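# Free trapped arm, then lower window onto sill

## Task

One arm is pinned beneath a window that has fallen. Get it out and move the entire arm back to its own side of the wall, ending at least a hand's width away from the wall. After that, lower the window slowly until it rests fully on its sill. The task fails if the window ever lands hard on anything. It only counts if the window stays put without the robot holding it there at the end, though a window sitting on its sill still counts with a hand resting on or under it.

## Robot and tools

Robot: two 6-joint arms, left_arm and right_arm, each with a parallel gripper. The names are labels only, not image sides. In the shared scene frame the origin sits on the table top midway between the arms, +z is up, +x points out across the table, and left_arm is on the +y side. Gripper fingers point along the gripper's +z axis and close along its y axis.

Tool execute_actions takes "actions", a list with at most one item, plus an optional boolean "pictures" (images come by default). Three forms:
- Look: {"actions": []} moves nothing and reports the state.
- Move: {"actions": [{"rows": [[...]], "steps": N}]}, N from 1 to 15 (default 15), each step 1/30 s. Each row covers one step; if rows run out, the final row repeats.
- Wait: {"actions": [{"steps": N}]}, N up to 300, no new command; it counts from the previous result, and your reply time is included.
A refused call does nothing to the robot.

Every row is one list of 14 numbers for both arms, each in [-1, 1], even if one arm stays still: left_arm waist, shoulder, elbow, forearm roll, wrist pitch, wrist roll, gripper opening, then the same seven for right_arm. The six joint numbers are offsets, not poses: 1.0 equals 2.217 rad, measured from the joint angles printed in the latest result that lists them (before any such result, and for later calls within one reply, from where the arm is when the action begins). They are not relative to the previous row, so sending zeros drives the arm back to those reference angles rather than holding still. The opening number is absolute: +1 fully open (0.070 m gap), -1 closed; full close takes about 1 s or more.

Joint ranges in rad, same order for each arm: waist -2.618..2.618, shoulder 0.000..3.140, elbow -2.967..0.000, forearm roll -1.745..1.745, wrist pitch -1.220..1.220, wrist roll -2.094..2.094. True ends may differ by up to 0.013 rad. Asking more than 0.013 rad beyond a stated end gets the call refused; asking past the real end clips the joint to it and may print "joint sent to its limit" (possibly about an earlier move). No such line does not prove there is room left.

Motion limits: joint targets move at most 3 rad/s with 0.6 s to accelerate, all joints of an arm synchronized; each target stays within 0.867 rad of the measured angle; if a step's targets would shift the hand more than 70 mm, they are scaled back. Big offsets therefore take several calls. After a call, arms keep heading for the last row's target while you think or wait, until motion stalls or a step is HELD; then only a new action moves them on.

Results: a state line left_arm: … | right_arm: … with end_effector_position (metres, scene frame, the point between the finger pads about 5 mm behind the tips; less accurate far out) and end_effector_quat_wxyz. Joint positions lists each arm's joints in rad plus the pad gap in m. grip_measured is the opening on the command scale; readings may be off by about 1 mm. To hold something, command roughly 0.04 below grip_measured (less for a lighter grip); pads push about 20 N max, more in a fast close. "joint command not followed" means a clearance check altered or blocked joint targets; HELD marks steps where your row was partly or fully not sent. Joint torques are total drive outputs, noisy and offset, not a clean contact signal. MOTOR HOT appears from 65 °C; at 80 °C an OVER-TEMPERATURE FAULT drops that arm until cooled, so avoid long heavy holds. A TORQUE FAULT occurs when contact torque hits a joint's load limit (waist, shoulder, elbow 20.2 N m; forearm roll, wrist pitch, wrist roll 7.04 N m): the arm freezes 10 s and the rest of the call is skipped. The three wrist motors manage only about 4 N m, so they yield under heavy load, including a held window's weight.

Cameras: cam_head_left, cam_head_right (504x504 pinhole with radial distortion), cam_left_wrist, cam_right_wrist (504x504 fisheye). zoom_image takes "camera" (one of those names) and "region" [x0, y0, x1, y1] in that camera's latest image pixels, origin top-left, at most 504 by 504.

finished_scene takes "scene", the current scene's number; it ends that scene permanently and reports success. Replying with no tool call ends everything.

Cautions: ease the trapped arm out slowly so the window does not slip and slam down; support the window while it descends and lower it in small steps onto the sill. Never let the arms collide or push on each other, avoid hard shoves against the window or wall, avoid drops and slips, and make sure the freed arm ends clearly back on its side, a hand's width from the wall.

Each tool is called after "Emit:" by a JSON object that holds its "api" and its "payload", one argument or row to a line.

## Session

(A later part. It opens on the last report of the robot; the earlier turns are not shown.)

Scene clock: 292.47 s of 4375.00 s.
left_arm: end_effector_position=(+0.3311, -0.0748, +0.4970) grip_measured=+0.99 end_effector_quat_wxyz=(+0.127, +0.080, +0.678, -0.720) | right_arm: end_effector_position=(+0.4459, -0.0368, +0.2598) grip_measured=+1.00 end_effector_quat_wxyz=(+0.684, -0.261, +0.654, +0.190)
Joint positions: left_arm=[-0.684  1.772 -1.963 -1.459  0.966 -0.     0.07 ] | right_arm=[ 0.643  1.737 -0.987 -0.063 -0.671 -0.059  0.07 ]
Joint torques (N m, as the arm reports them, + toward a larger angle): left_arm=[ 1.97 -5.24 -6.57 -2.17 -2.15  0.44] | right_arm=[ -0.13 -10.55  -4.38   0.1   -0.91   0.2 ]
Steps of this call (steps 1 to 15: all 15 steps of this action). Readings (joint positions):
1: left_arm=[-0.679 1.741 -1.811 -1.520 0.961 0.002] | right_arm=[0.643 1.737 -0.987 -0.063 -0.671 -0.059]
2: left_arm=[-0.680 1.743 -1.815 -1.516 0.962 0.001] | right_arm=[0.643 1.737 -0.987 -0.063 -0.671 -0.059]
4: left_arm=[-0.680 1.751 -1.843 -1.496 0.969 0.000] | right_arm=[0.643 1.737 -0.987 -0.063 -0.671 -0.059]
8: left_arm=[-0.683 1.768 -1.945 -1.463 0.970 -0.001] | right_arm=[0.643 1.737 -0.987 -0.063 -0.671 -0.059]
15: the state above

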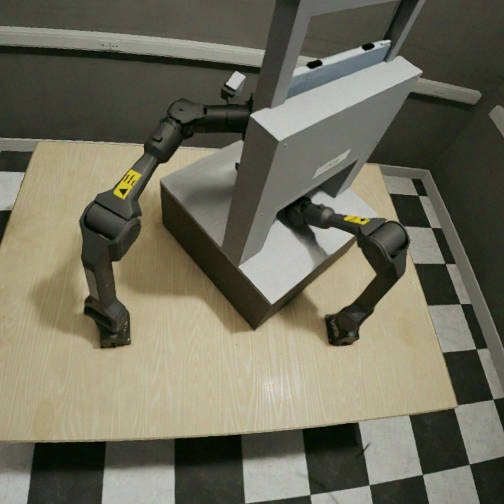

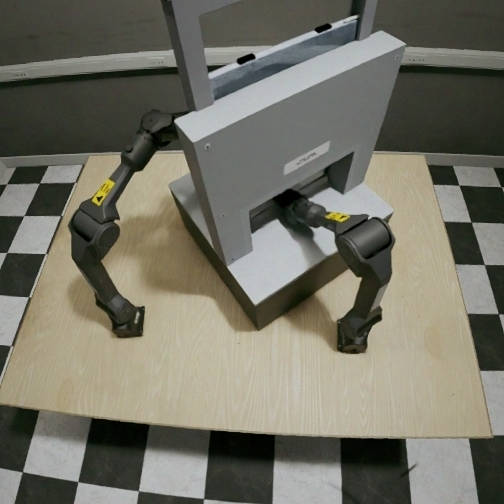

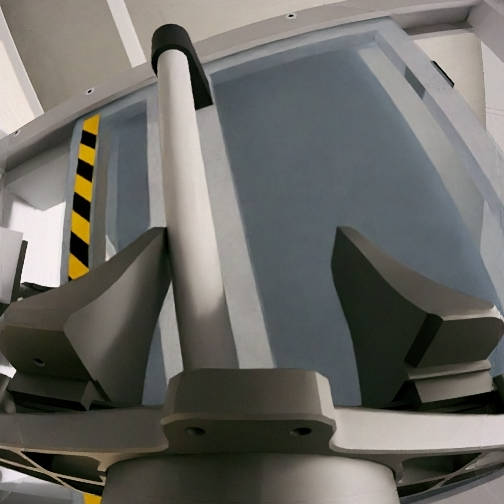

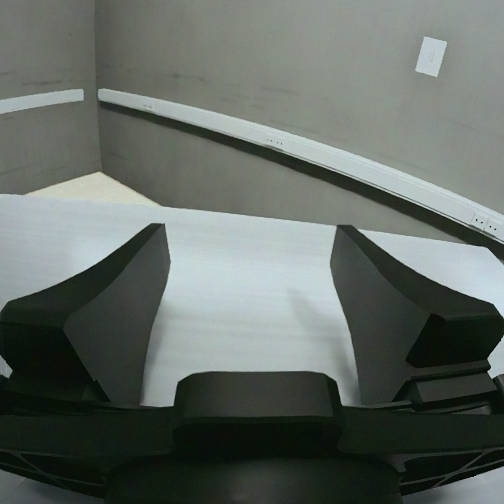

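Emit:
{"api": "execute_actions", "payload": {
  "actions": [
    {"rows": [[0, 0.004, -0.02, 0.005, 0, 0, 1, 0, -0.069, 0.093, 0, -0.021, 0, 1]], "steps": 15}
  ]
}}

Scene clock: 317.00 s of 4375.00 s.
left_arm: end_effector_position=(+0.3326, -0.0728, +0.5085) grip_measured=+0.99 end_effector_quat_wxyz=(+0.145, +0.089, +0.671, -0.722) | right_arm: end_effector_position=(+0.4042, -0.0654, +0.2552) grip_measured=+1.00 end_effector_quat_wxyz=(+0.680, -0.263, +0.658, +0.190)
Joint positions: left_arm=[-0.68   1.781 -2.01  -1.448  0.96   0.001  0.07 ] | right_arm=[ 0.643  1.584 -0.777 -0.063 -0.716 -0.059  0.07 ]
Joint torques (N m, as the arm reports them, + toward a larger angle): left_arm=[ -1.27 -10.11  -6.66  -2.98   0.9   -0.36] | right_arm=[-0.03 -9.93 -5.54  0.16 -1.49  0.15]
Steps of this call (steps 1 to 15: the robot went on to your last target; steps 16 to 90: nothing new was sent; then 21.03 s passed at rest; steps 91 to 105: all 15 steps of this action). Readings (joint positions):
91: left_arm=[-0.678 1.773 -1.962 -1.453 0.961 0.002] | right_arm=[0.643 1.736 -0.987 -0.063 -0.671 -0.059]
92: left_arm=[-0.678 1.775 -1.967 -1.451 0.963 0.002] | right_arm=[0.643 1.732 -0.982 -0.063 -0.672 -0.059]
94: left_arm=[-0.679 1.780 -1.994 -1.446 0.964 0.001] | right_arm=[0.643 1.709 -0.952 -0.063 -0.679 -0.059]
98: left_arm=[-0.680 1.781 -2.011 -1.447 0.958 0.001] | right_arm=[0.643 1.622 -0.833 -0.063 -0.706 -0.059]
105: the state above

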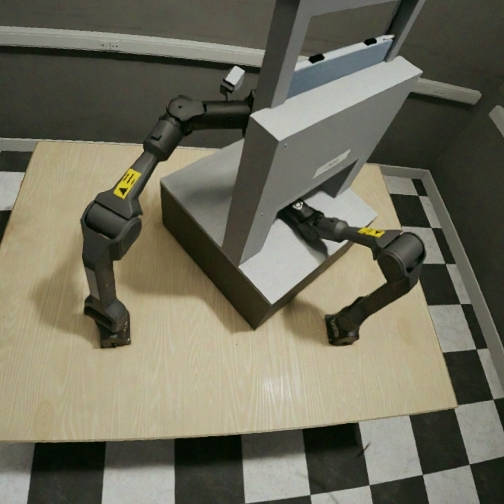

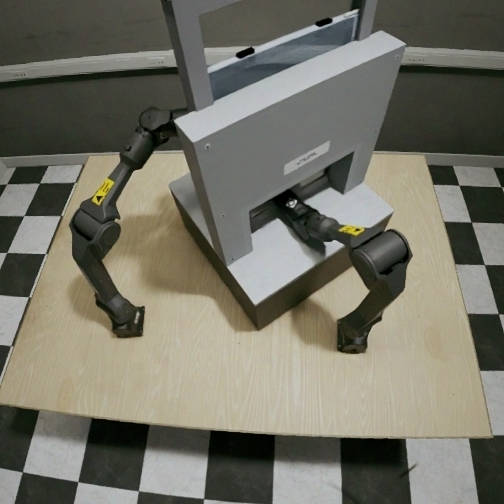

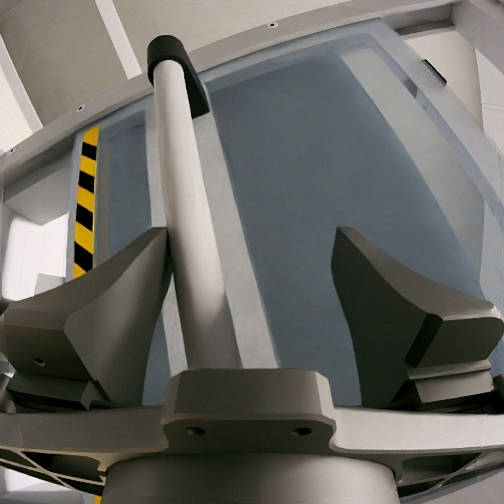

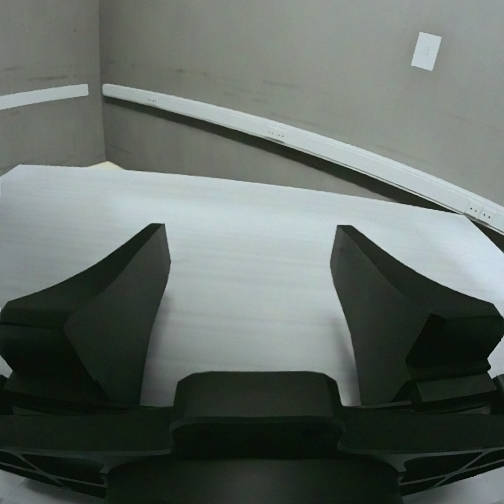

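Emit:
{"api": "execute_actions", "payload": {
  "actions": [
    {"rows": [[0, 0, 0, 0, 0, 0, 1, 0, -0.076, 0.081, 0, -0.007, 0, 1]], "steps": 15}
  ],
  "pictures": false
}}

Emit:
{"api": "execute_actions", "payload": {
  "actions": [
    {"rows": [[0, 0, 0, 0, 0, 0, 1, 0, -0.0875, 0.073, 0, 0.014, 0, 1]], "steps": 15}
  ]
}}

Scene clock: 323.67 s of 4375.00 s.
left_arm: end_effector_position=(+0.3309, -0.0741, +0.5062) grip_measured=+0.99 end_effector_quat_wxyz=(+0.140, +0.091, +0.673, -0.720) | right_arm: end_effector_position=(+0.3632, -0.0940, +0.2598) grip_measured=+1.00 end_effector_quat_wxyz=(+0.684, -0.262, +0.654, +0.192)
Joint positions: left_arm=[-0.683  1.782 -2.007 -1.446  0.967 -0.001  0.07 ] | right_arm=[ 0.643  1.41  -0.598 -0.063 -0.734 -0.06   0.07 ]
Joint torques (N m, as the arm reports them, + toward a larger angle): left_arm=[ 1.8  -7.3  -8.08 -2.99 -2.59  0.26] | right_arm=[-0.16 -5.38 -3.21 -0.06 -0.65  0.2 ]
Steps of this call (steps 1 to 15: the robot went on to your last target; steps 16 to 90: nothing new was sent; then 3.17 s passed at rest; steps 91 to 105: all 15 steps of this action). Readings (joint positions):
91: left_arm=[-0.684 1.781 -2.008 -1.448 0.966 -0.001] | right_arm=[0.643 1.583 -0.780 -0.063 -0.717 -0.059]
92: left_arm=[-0.684 1.781 -2.008 -1.449 0.965 -0.001] | right_arm=[0.643 1.578 -0.775 -0.063 -0.717 -0.060]
94: left_arm=[-0.684 1.781 -2.009 -1.450 0.964 -0.001] | right_arm=[0.643 1.550 -0.745 -0.063 -0.719 -0.060]
98: left_arm=[-0.683 1.782 -2.006 -1.442 0.971 -0.001] | right_arm=[0.643 1.439 -0.640 -0.063 -0.739 -0.060]
105: the state above

Scene clock: 324.17 s of 4375.00 s.
left_arm: end_effector_position=(+0.3308, -0.0741, +0.5066) grip_measured=+0.99 end_effector_quat_wxyz=(+0.140, +0.091, +0.673, -0.721) | right_arm: end_effector_position=(+0.3220, -0.1233, +0.2598) grip_measured=+1.00 end_effector_quat_wxyz=(+0.684, -0.261, +0.654, +0.191)
Joint positions: left_arm=[-0.683  1.782 -2.008 -1.447  0.967 -0.001  0.07 ] | right_arm=[ 0.643  1.215 -0.435 -0.063 -0.702 -0.06   0.07 ]
Joint torques (N m, as the arm reports them, + toward a larger angle): left_arm=[ 1.38 -6.73 -7.24 -2.35 -1.91  0.16] | right_arm=[-0.16 -3.61 -3.98 -0.05 -0.68  0.1 ]
Steps of this call (steps 1 to 15: all 15 steps of this action). Readings (joint positions):
1: left_arm=[-0.683 1.782 -2.008 -1.447 0.967 -0.001] | right_arm=[0.643 1.411 -0.598 -0.063 -0.733 -0.060]
2: left_arm=[-0.683 1.782 -2.008 -1.447 0.967 -0.001] | right_arm=[0.643 1.406 -0.594 -0.063 -0.732 -0.060]
4: left_arm=[-0.683 1.782 -2.008 -1.447 0.967 -0.001] | right_arm=[0.643 1.378 -0.569 -0.063 -0.727 -0.060]
8: left_arm=[-0.683 1.782 -2.008 -1.447 0.967 -0.001] | right_arm=[0.643 1.263 -0.475 -0.063 -0.710 -0.060]
15: the state above

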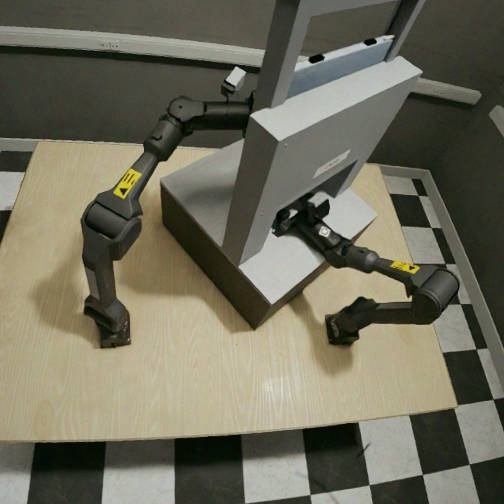

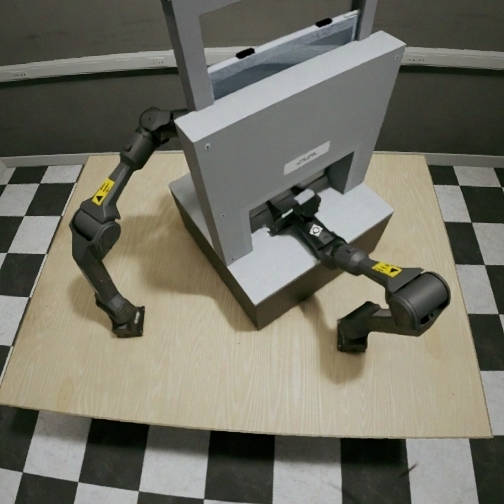

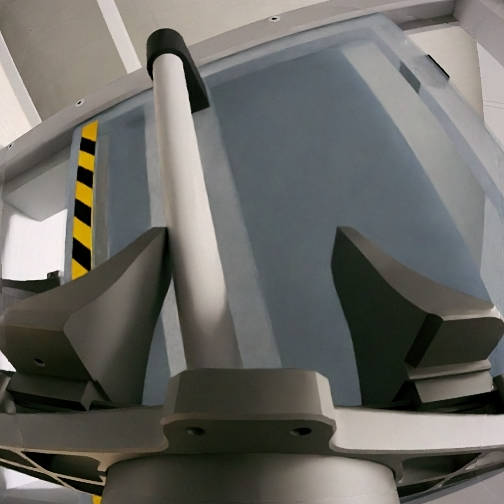

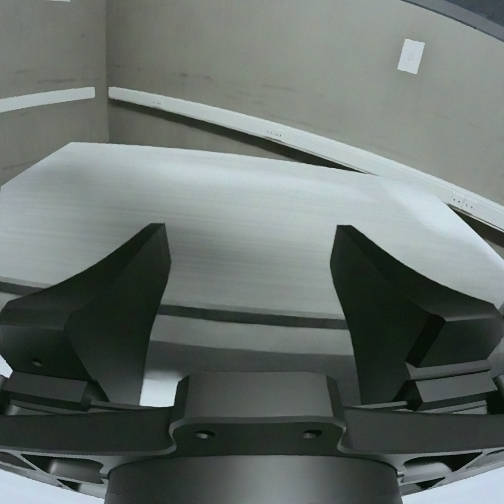

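Emit:
{"api": "execute_actions", "payload": {
  "actions": [
    {"rows": [[0, 0, 0, 0, 0, 0, 1, 0, -0.104, 0.061, 0, 0.046, 0, 1]], "steps": 15}
  ],
  "pictures": false
}}

Emit:
{"api": "execute_actions", "payload": {
  "actions": [
    {"rows": [[0, 0, 0, 0, 0, 0, 1, 0, -0.136, 0.041, 0, 0.095, 0, 1]], "steps": 15}
  ]
}}

Scene clock: 328.23 s of 4375.00 s.
left_arm: end_effector_position=(+0.3309, -0.0740, +0.5062) grip_measured=+0.99 end_effector_quat_wxyz=(+0.140, +0.091, +0.673, -0.720) | right_arm: end_effector_position=(+0.2821, -0.1527, +0.2571) grip_measured=+1.00 end_effector_quat_wxyz=(+0.683, -0.262, +0.656, +0.187)
Joint positions: left_arm=[-0.683  1.782 -2.007 -1.446  0.967 -0.001  0.07 ] | right_arm=[ 0.643  0.983 -0.299 -0.063 -0.6   -0.06   0.07 ]
Joint torques (N m, as the arm reports them, + toward a larger angle): left_arm=[ 1.32 -6.12 -7.22 -2.52 -2.16  0.27] | right_arm=[-0.17 -1.33 -3.73  0.09 -0.8   0.19]
Steps of this call (steps 1 to 15: the robot went on to your last target; steps 16 to 90: nothing new was sent; then 0.57 s passed at rest; steps 91 to 105: all 15 steps of this action). Readings (joint positions):
91: left_arm=[-0.683 1.782 -2.007 -1.446 0.967 -0.001] | right_arm=[0.643 1.216 -0.437 -0.063 -0.703 -0.060]
92: left_arm=[-0.683 1.782 -2.007 -1.446 0.967 -0.001] | right_arm=[0.643 1.211 -0.435 -0.063 -0.701 -0.060]
94: left_arm=[-0.683 1.782 -2.007 -1.446 0.967 -0.001] | right_arm=[0.643 1.181 -0.418 -0.063 -0.688 -0.060]
98: left_arm=[-0.683 1.782 -2.007 -1.446 0.967 -0.001] | right_arm=[0.643 1.058 -0.344 -0.063 -0.632 -0.060]
105: the state above

Scene clock: 328.73 s of 4375.00 s.
left_arm: end_effector_position=(+0.3309, -0.0740, +0.5062) grip_measured=+0.99 end_effector_quat_wxyz=(+0.140, +0.091, +0.673, -0.720) | right_arm: end_effector_position=(+0.2426, -0.1835, +0.2575) grip_measured=+1.00 end_effector_quat_wxyz=(+0.685, -0.260, +0.656, +0.181)
Joint positions: left_arm=[-0.683  1.782 -2.007 -1.446  0.967 -0.001  0.07 ] | right_arm=[ 0.643  0.679 -0.207 -0.063 -0.389 -0.06   0.07 ]
Joint torques (N m, as the arm reports them, + toward a larger angle): left_arm=[ 1.48 -6.1  -7.01 -2.45 -2.12  0.27] | right_arm=[-0.16  2.1  -3.4   0.08 -0.86  0.22]
Steps of this call (steps 1 to 15: all 15 steps of this action). Readings (joint positions):
1: left_arm=[-0.683 1.782 -2.007 -1.446 0.967 -0.001] | right_arm=[0.643 0.983 -0.299 -0.063 -0.600 -0.060]
2: left_arm=[-0.683 1.782 -2.007 -1.446 0.967 -0.001] | right_arm=[0.643 0.978 -0.298 -0.063 -0.596 -0.060]
4: left_arm=[-0.683 1.782 -2.007 -1.446 0.967 -0.001] | right_arm=[0.643 0.948 -0.290 -0.063 -0.575 -0.060]
8: left_arm=[-0.683 1.782 -2.007 -1.446 0.967 -0.001] | right_arm=[0.643 0.819 -0.250 -0.063 -0.484 -0.060]
15: the state above

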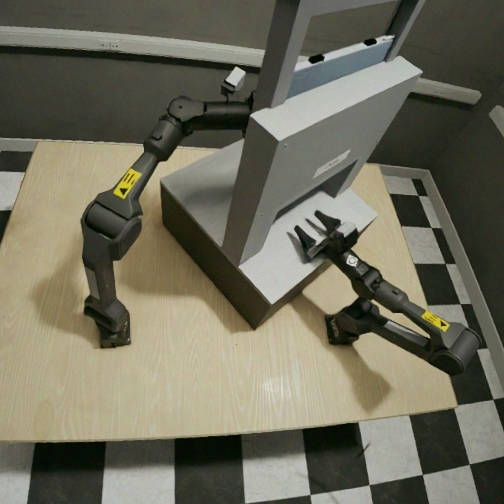

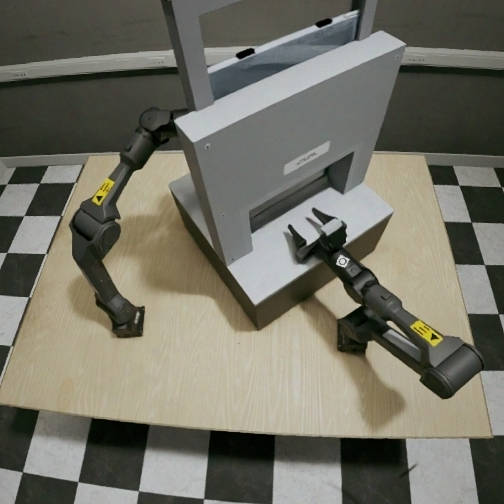

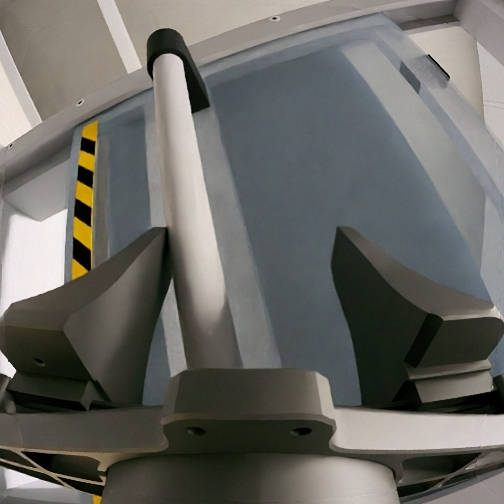

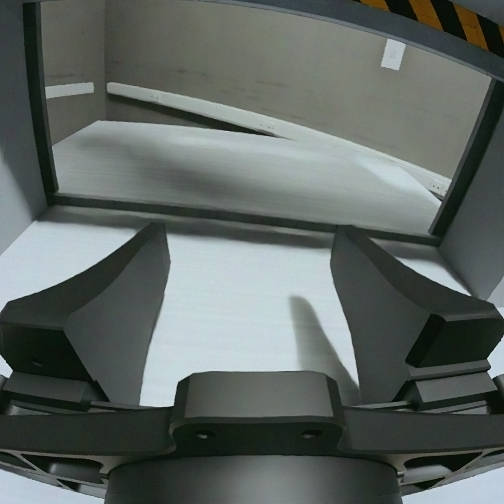

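Emit:
{"api": "execute_actions", "payload": {
  "actions": [
    {"rows": [[0, -0.014, 0.065, -0.011, 0, 0, 1, -0.25, -0.03, 0, 0, 0.05, 0, 1]], "steps": 15}
  ],
  "pictures": false
}}

Emit:
{"api": "execute_actions", "payload": {
  "actions": [
    {"rows": [[0, -0.012, 0.072, -0.036, 0, 0, 1, -0.25, 0, 0, 0, 0, 0, 1]], "steps": 15}
  ],
  "pictures": false
}}

Emit:
{"api": "execute_actions", "payload": {
  "actions": [
    {"rows": [[0, -0.005, 0.060, -0.032, 0, 0, 1, -0.03, 0, 0, 0, 0, 0, 1]], "steps": 15}
  ]
}}

Scene clock: 352.90 s of 4375.00 s.
left_arm: end_effector_position=(+0.3341, -0.0754, +0.4704) grip_measured=+0.99 end_effector_quat_wxyz=(+0.100, +0.054, +0.695, -0.710) | right_arm: end_effector_position=(+0.2834, -0.3022, +0.2522) grip_measured=+1.00 end_effector_quat_wxyz=(+0.696, -0.098, +0.712, +0.012)
Joint positions: left_arm=[-0.682  1.753 -1.862 -1.469  0.963 -0.001  0.07 ] | right_arm=[ 0.166  0.622 -0.208 -0.063 -0.295 -0.06   0.07 ]
Joint torques (N m, as the arm reports them, + toward a larger angle): left_arm=[ 0.21 -9.12 -9.51 -3.57 -0.95  0.27] | right_arm=[ 1.37  0.65 -3.9   0.05 -0.37  0.15]
Steps of this call (steps 1 to 15: the robot went on to your last target; steps 16 to 90: nothing new was sent; then 20.67 s passed at rest; steps 91 to 105: all 15 steps of this action). Readings (joint positions):
91: left_arm=[-0.683 1.782 -2.007 -1.446 0.967 -0.001] | right_arm=[0.642 0.681 -0.208 -0.063 -0.389 -0.060]
92: left_arm=[-0.683 1.780 -2.002 -1.448 0.966 -0.001] | right_arm=[0.636 0.681 -0.208 -0.063 -0.389 -0.060]
94: left_arm=[-0.683 1.773 -1.972 -1.454 0.964 -0.001] | right_arm=[0.606 0.678 -0.208 -0.063 -0.384 -0.060]
98: left_arm=[-0.682 1.757 -1.873 -1.463 0.966 -0.001] | right_arm=[0.476 0.662 -0.208 -0.063 -0.356 -0.060]
105: the state above

Scene clock: 353.40 s of 4375.00 s.
left_arm: end_effector_position=(+0.3359, -0.0750, +0.4351) grip_measured=+0.99 end_effector_quat_wxyz=(+0.047, +0.000, +0.703, -0.710) | right_arm: end_effector_position=(+0.2661, -0.4416, +0.2523) grip_measured=+1.00 end_effector_quat_wxyz=(+0.673, +0.099, +0.711, -0.177)
Joint positions: left_arm=[-0.679  1.729 -1.701 -1.543  0.957  0.002  0.07 ] | right_arm=[-0.383  0.622 -0.209 -0.063 -0.294 -0.06   0.07 ]
Joint torques (N m, as the arm reports them, + toward a larger angle): left_arm=[ -2.06 -12.1   -9.61  -3.91   2.51  -0.41] | right_arm=[ 1.46  1.05 -3.72  0.05 -0.94  0.08]
Steps of this call (steps 1 to 15: all 15 steps of this action). Readings (joint positions):
1: left_arm=[-0.682 1.753 -1.862 -1.470 0.963 -0.001] | right_arm=[0.137 0.619 -0.209 -0.063 -0.291 -0.060]
2: left_arm=[-0.682 1.752 -1.857 -1.474 0.962 -0.000] | right_arm=[0.103 0.619 -0.209 -0.063 -0.290 -0.060]
4: left_arm=[-0.682 1.746 -1.830 -1.493 0.955 0.001] | right_arm=[0.016 0.619 -0.209 -0.063 -0.290 -0.060]
8: left_arm=[-0.679 1.735 -1.723 -1.535 0.950 0.002] | right_arm=[-0.182 0.619 -0.209 -0.063 -0.291 -0.060]
15: the state above

Scene clock: 353.90 s of 4375.00 s.
left_arm: end_effector_position=(+0.3341, -0.0755, +0.4029) grip_measured=+0.99 end_effector_quat_wxyz=(-0.005, -0.048, +0.705, -0.707) | right_arm: end_effector_position=(+0.2588, -0.4573, +0.2524) grip_measured=+1.00 end_effector_quat_wxyz=(+0.667, +0.123, +0.708, -0.200)
Joint positions: left_arm=[-0.681  1.718 -1.568 -1.615  0.96   0.002  0.07 ] | right_arm=[-0.449  0.622 -0.209 -0.063 -0.294 -0.06   0.07 ]
Joint torques (N m, as the arm reports them, + toward a larger angle): left_arm=[  0.06 -10.14  -8.79  -2.97   0.97  -0.44] | right_arm=[ 1.06  1.21 -3.8   0.06 -0.82  0.09]
Steps of this call (steps 1 to 15: all 15 steps of this action). Readings (joint positions):
1: left_arm=[-0.679 1.728 -1.701 -1.543 0.958 0.002] | right_arm=[-0.391 0.622 -0.209 -0.063 -0.294 -0.060]
2: left_arm=[-0.679 1.726 -1.697 -1.546 0.960 0.002] | right_arm=[-0.404 0.622 -0.209 -0.063 -0.294 -0.060]
4: left_arm=[-0.679 1.719 -1.669 -1.574 0.965 0.001] | right_arm=[-0.438 0.622 -0.209 -0.063 -0.294 -0.060]
8: left_arm=[-0.680 1.716 -1.577 -1.614 0.962 0.001] | right_arm=[-0.450 0.622 -0.209 -0.063 -0.294 -0.060]
15: the state above

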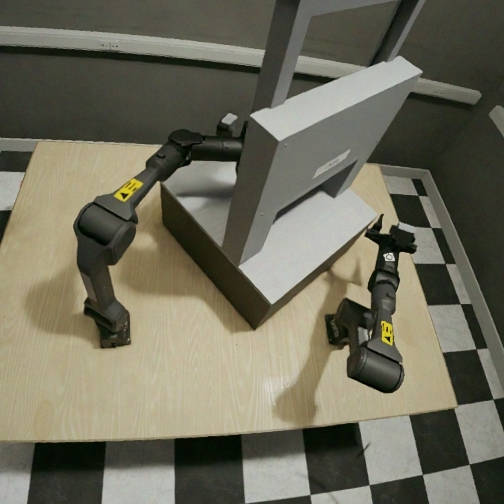

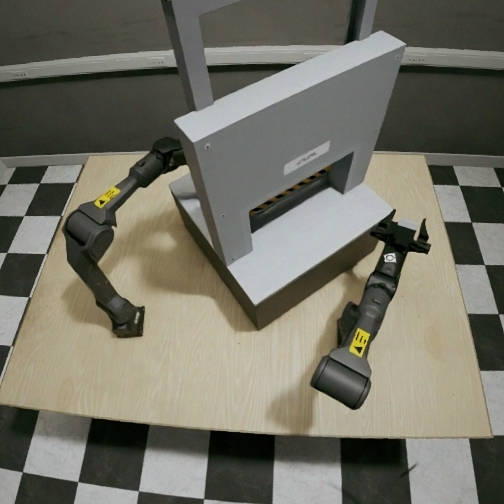

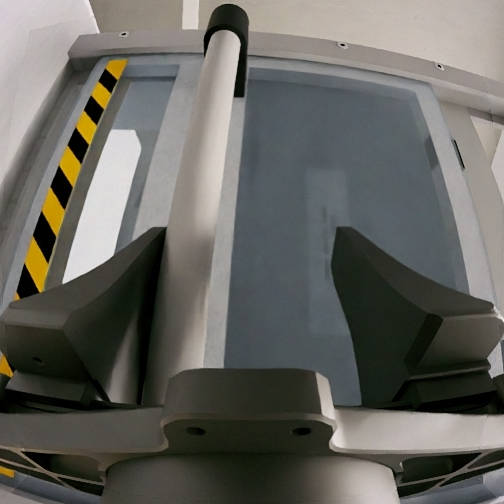

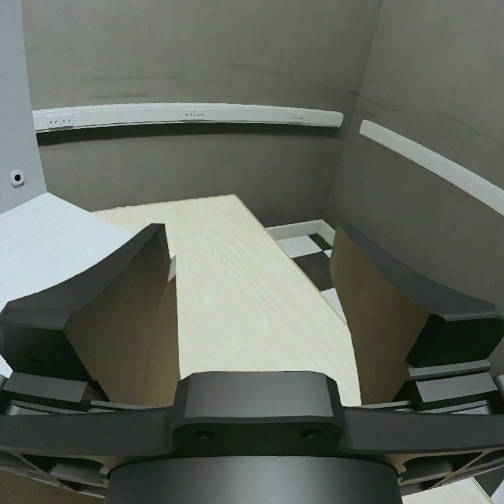

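Emit:
{"api": "execute_actions", "payload": {
  "actions": [
    {"rows": [[0,0,0.002,-0.001,0,0,1,0,0,0,0,0,0,1],[0,0,0.004,-0.002,0,0,1,0,0,0,0,0,0,1],[0,0,0.006,-0.003,0,0,1,0,0,0,0,0,0,1],[0,0,0.008,-0.004,0,0,1,0,0,0,0,0,0,1],[0,0,0.010,-0.005,0,0,1,0,0,0,0,0,0,1],[0,0,0.012,-0.006,0,0,1,0,0,0,0,0,0,1],[0,0,0.014,-0.007,0,0,1,0,0,0,0,0,0,1],[0,0,0.016,-0.008,0,0,1,0,0,0,0,0,0,1],[0,0,0.018,-0.009,0,0,1,0,0,0,0,0,0,1],[0,0,0.020,-0.010,0,0,1,0,0,0,0,0,0,1],[0,0,0.022,-0.011,0,0,1,0,0,0,0,0,0,1],[0,0,0.024,-0.012,0,0,1,0,0,0,0,0,0,1],[0,0,0.026,-0.013,0,0,1,0,0,0,0,0,0,1],[0,0,0.028,-0.014,0,0,1,0,0,0,0,0,0,1],[0,0,0.030,-0.015,0,0,1,0,0,0,0,0,0,1]], "steps": 15}
  ],
  "pictures": false
}}

Emit:
{"api": "execute_actions", "payload": {
  "actions": [
    {"rows": [[0,0,0.002,-0.001,0,0,1,0,0,0,0,0,0,1],[0,0,0.004,-0.002,0,0,1,0,0,0,0,0,0,1],[0,0,0.006,-0.003,0,0,1,0,0,0,0,0,0,1],[0,0,0.008,-0.004,0,0,1,0,0,0,0,0,0,1],[0,0,0.010,-0.005,0,0,1,0,0,0,0,0,0,1],[0,0,0.012,-0.006,0,0,1,0,0,0,0,0,0,1],[0,0,0.014,-0.007,0,0,1,0,0,0,0,0,0,1],[0,0,0.016,-0.008,0,0,1,0,0,0,0,0,0,1],[0,0,0.018,-0.009,0,0,1,0,0,0,0,0,0,1],[0,0,0.020,-0.010,0,0,1,0,0,0,0,0,0,1],[0,0,0.022,-0.011,0,0,1,0,0,0,0,0,0,1],[0,0,0.024,-0.012,0,0,1,0,0,0,0,0,0,1],[0,0,0.026,-0.013,0,0,1,0,0,0,0,0,0,1],[0,0,0.028,-0.014,0,0,1,0,0,0,0,0,0,1],[0,0,0.030,-0.015,0,0,1,0,0,0,0,0,0,1]], "steps": 15}
  ]
}}

Scene clock: 367.77 s of 4375.00 s.
left_arm: end_effector_position=(+0.3381, -0.0748, +0.3836) grip_measured=+0.99 end_effector_quat_wxyz=(-0.025, -0.079, +0.707, -0.703) | right_arm: end_effector_position=(+0.2589, -0.4573, +0.2523) grip_measured=+1.00 end_effector_quat_wxyz=(+0.667, +0.123, +0.708, -0.199)
Joint positions: left_arm=[-0.678  1.72  -1.504 -1.649  0.951  0.004  0.07 ] | right_arm=[-0.449  0.622 -0.209 -0.063 -0.294 -0.06   0.07 ]
Joint torques (N m, as the arm reports them, + toward a larger angle): left_arm=[  1.84 -10.55  -6.13  -1.9    1.82  -0.45] | right_arm=[ 0.28  0.48 -3.79  0.06 -0.7   0.08]
Steps of this call (steps 1 to 15: the robot went on to your last target; steps 16 to 90: nothing new was sent; then 10.37 s passed at rest; steps 91 to 105: all 15 steps of this action). Readings (joint positions):
91: left_arm=[-0.679 1.718 -1.568 -1.614 0.957 0.001] | right_arm=[-0.449 0.622 -0.209 -0.063 -0.294 -0.060]
92: left_arm=[-0.679 1.718 -1.565 -1.618 0.957 0.001] | right_arm=[-0.449 0.622 -0.209 -0.063 -0.294 -0.060]
94: left_arm=[-0.679 1.718 -1.555 -1.624 0.956 0.001] | right_arm=[-0.449 0.622 -0.209 -0.063 -0.294 -0.060]
98: left_arm=[-0.679 1.719 -1.535 -1.632 0.954 0.003] | right_arm=[-0.449 0.622 -0.209 -0.063 -0.294 -0.060]
105: the state above

Scene clock: 368.27 s of 4375.00 s.
left_arm: end_effector_position=(+0.3422, -0.0739, +0.3636) grip_measured=+0.99 end_effector_quat_wxyz=(-0.043, -0.112, +0.708, -0.697) | right_arm: end_effector_position=(+0.2589, -0.4572, +0.2523) grip_measured=+1.00 end_effector_quat_wxyz=(+0.667, +0.123, +0.708, -0.199)
Joint positions: left_arm=[-0.678  1.723 -1.441 -1.683  0.935  0.005  0.07 ] | right_arm=[-0.449  0.622 -0.209 -0.063 -0.294 -0.06   0.07 ]
Joint torques (N m, as the arm reports them, + toward a larger angle): left_arm=[  2.14 -12.63  -5.    -1.17   2.76  -0.64] | right_arm=[ 0.36  0.48 -3.83  0.05 -0.68  0.09]
Steps of this call (steps 1 to 15: all 15 steps of this action). Readings (joint positions):
1: left_arm=[-0.678 1.721 -1.501 -1.651 0.951 0.004] | right_arm=[-0.449 0.622 -0.209 -0.063 -0.294 -0.060]
2: left_arm=[-0.677 1.721 -1.499 -1.653 0.949 0.004] | right_arm=[-0.449 0.622 -0.209 -0.063 -0.294 -0.060]
4: left_arm=[-0.677 1.721 -1.489 -1.658 0.949 0.004] | right_arm=[-0.449 0.622 -0.209 -0.063 -0.294 -0.060]
8: left_arm=[-0.677 1.722 -1.472 -1.668 0.945 0.005] | right_arm=[-0.449 0.622 -0.209 -0.063 -0.294 -0.060]
15: the state above

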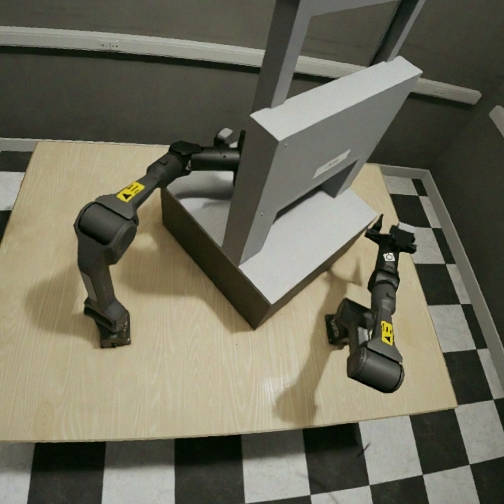

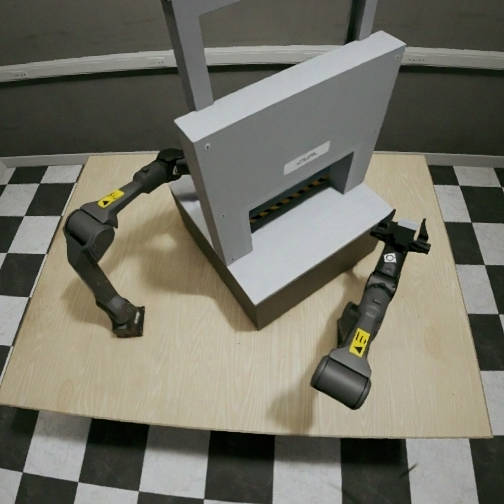

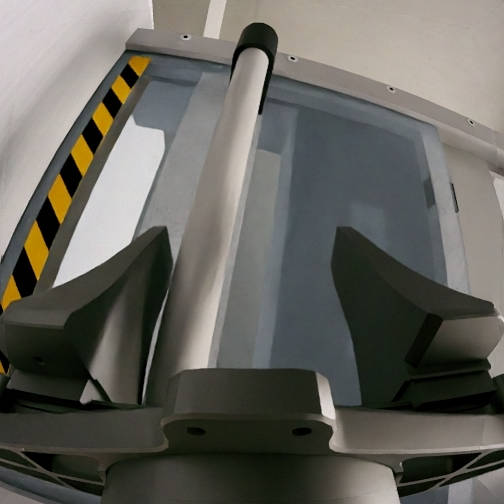

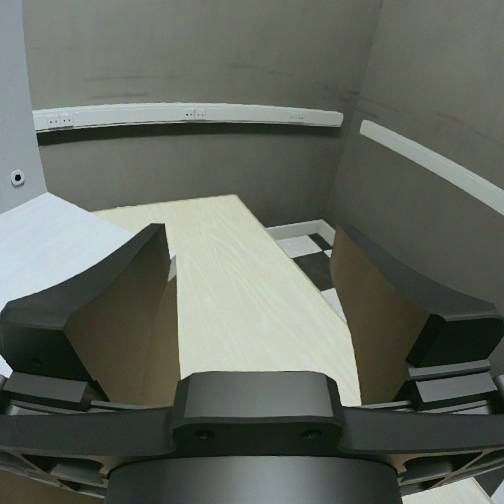

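Emit:
{"api": "execute_actions", "payload": {
  "actions": [
    {"rows": [[0,0,0.0015,-0.0005,0,0,1,0,0,0,0,0,0,1],[0,0,0.003,-0.001,0,0,1,0,0,0,0,0,0,1],[0,0,0.0045,-0.0015,0,0,1,0,0,0,0,0,0,1],[0,0,0.006,-0.002,0,0,1,0,0,0,0,0,0,1],[0,0,0.0075,-0.0025,0,0,1,0,0,0,0,0,0,1],[0,0,0.009,-0.003,0,0,1,0,0,0,0,0,0,1],[0,0,0.0105,-0.0035,0,0,1,0,0,0,0,0,0,1],[0,0,0.012,-0.004,0,0,1,0,0,0,0,0,0,1],[0,0,0.0135,-0.0045,0,0,1,0,0,0,0,0,0,1],[0,0,0.015,-0.005,0,0,1,0,0,0,0,0,0,1],[0,0,0.0165,-0.0055,0,0,1,0,0,0,0,0,0,1],[0,0,0.018,-0.006,0,0,1,0,0,0,0,0,0,1],[0,0,0.0195,-0.0065,0,0,1,0,0,0,0,0,0,1],[0,0,0.021,-0.007,0,0,1,0,0,0,0,0,0,1],[0,0,0.0225,-0.0075,0,0,1,0,0,0,0,0,0,1]], "steps": 15}
  ],
  "pictures": false
}}

Emit:
{"api": "execute_actions", "payload": {
  "actions": [
    {"rows": [[0,0,0.0015,-0.0005,0,0,1,0,0,0,0,0,0,1],[0,0,0.003,-0.001,0,0,1,0,0,0,0,0,0,1],[0,0,0.0045,-0.0015,0,0,1,0,0,0,0,0,0,1],[0,0,0.006,-0.002,0,0,1,0,0,0,0,0,0,1],[0,0,0.0075,-0.0025,0,0,1,0,0,0,0,0,0,1],[0,0,0.009,-0.003,0,0,1,0,0,0,0,0,0,1],[0,0,0.0105,-0.0035,0,0,1,0,0,0,0,0,0,1],[0,0,0.012,-0.004,0,0,1,0,0,0,0,0,0,1],[0,0,0.0135,-0.0045,0,0,1,0,0,0,0,0,0,1],[0,0,0.015,-0.005,0,0,1,0,0,0,0,0,0,1],[0,0,0.0165,-0.0055,0,0,1,0,0,0,0,0,0,1],[0,0,0.018,-0.006,0,0,1,0,0,0,0,0,0,1],[0,0,0.0195,-0.0065,0,0,1,0,0,0,0,0,0,1],[0,0,0.021,-0.007,0,0,1,0,0,0,0,0,0,1],[0,0,0.0225,-0.0075,0,0,1,0,0,0,0,0,0,1]], "steps": 15}
  ]
}}

Scene clock: 380.00 s of 4375.00 s.
left_arm: end_effector_position=(+0.3455, -0.0723, +0.3537) grip_measured=+0.98 end_effector_quat_wxyz=(-0.051, -0.137, +0.705, -0.694) | right_arm: end_effector_position=(+0.2589, -0.4572, +0.2523) grip_measured=+1.00 end_effector_quat_wxyz=(+0.667, +0.123, +0.708, -0.199)
Joint positions: left_arm=[-0.678  1.719 -1.4   -1.713  0.915  0.004  0.069] | right_arm=[-0.449  0.622 -0.209 -0.063 -0.294 -0.06   0.07 ]
Joint torques (N m, as the arm reports them, + toward a larger angle): left_arm=[ 4.46 -9.18  1.41  2.62  2.72 -0.27] | right_arm=[-0.24  0.49 -3.83  0.05 -0.68  0.08]
Steps of this call (steps 1 to 15: the robot went on to your last target; steps 16 to 90: nothing new was sent; then 8.23 s passed at rest; steps 91 to 105: all 15 steps of this action). Readings (joint positions):
91: left_arm=[-0.678 1.721 -1.438 -1.682 0.930 0.004] | right_arm=[-0.449 0.622 -0.209 -0.063 -0.294 -0.060]
92: left_arm=[-0.678 1.721 -1.438 -1.683 0.931 0.004] | right_arm=[-0.449 0.622 -0.209 -0.063 -0.294 -0.060]
94: left_arm=[-0.678 1.721 -1.433 -1.690 0.931 0.004] | right_arm=[-0.449 0.622 -0.209 -0.063 -0.294 -0.060]
98: left_arm=[-0.678 1.722 -1.418 -1.695 0.924 0.004] | right_arm=[-0.449 0.622 -0.209 -0.063 -0.294 -0.060]
105: the state above

Scene clock: 380.50 s of 4375.00 s.
left_arm: end_effector_position=(+0.3433, -0.0696, +0.3381) grip_measured=+0.99 end_effector_quat_wxyz=(-0.066, -0.154, +0.708, -0.686) | right_arm: end_effector_position=(+0.2589, -0.4572, +0.2523) grip_measured=+1.00 end_effector_quat_wxyz=(+0.667, +0.123, +0.708, -0.199)
Joint positions: left_arm=[-0.675  1.715 -1.349 -1.724  0.921  0.002  0.069] | right_arm=[-0.449  0.622 -0.209 -0.063 -0.294 -0.06   0.07 ]
Joint torques (N m, as the arm reports them, + toward a larger angle): left_arm=[ 0.44 -4.41 -3.93 -0.85  0.08  0.05] | right_arm=[-0.2   0.49 -3.81  0.06 -0.68  0.08]
Steps of this call (steps 1 to 15: all 15 steps of this action). Readings (joint positions):
1: left_arm=[-0.679 1.718 -1.399 -1.715 0.913 0.003] | right_arm=[-0.449 0.622 -0.209 -0.063 -0.294 -0.060]
2: left_arm=[-0.679 1.718 -1.399 -1.716 0.913 0.003] | right_arm=[-0.449 0.622 -0.209 -0.063 -0.294 -0.060]
4: left_arm=[-0.679 1.717 -1.393 -1.722 0.910 0.003] | right_arm=[-0.449 0.622 -0.209 -0.063 -0.294 -0.060]
8: left_arm=[-0.673 1.711 -1.368 -1.709 0.933 0.002] | right_arm=[-0.449 0.622 -0.209 -0.063 -0.294 -0.060]
15: the state above

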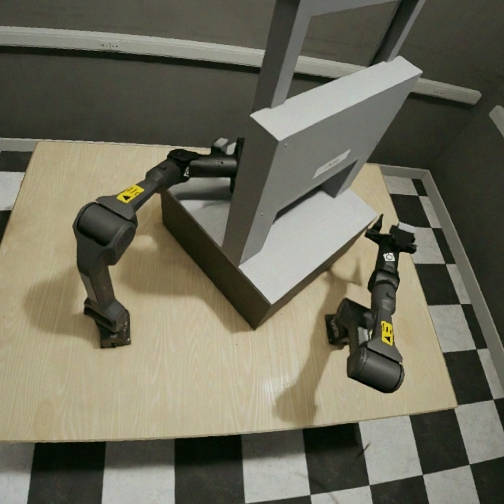

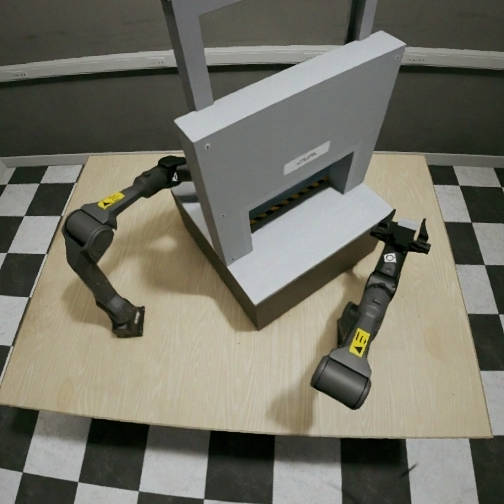

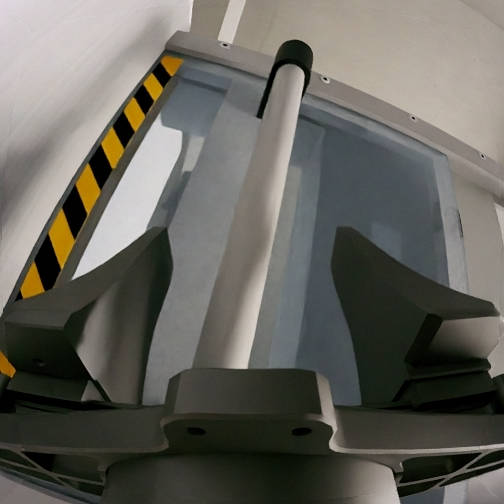

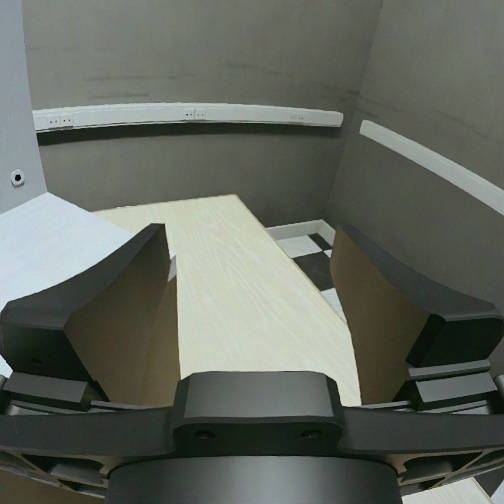

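Emit:
{"api": "zoom_image", "payload": {
  "camera": "cam_head_right",
  "region": [230, 120, 370, 260]
}}

Region (230, 120, 370, 260) of cam_head_right's 504x504 image, scaled by 3.600, with more detail than that image has.

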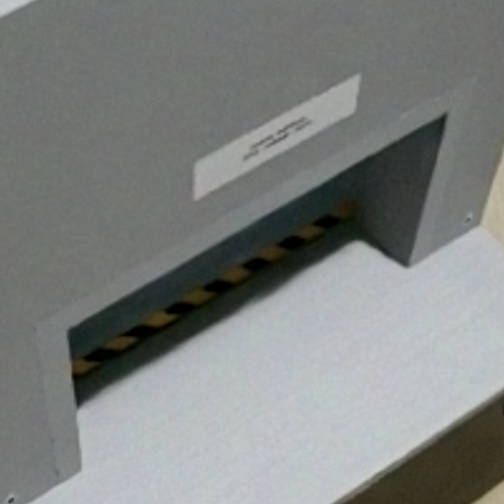

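Emit:
{"api": "finished_scene", "payload": {
  "scene": 1
}}

The scene is finished: the task was done.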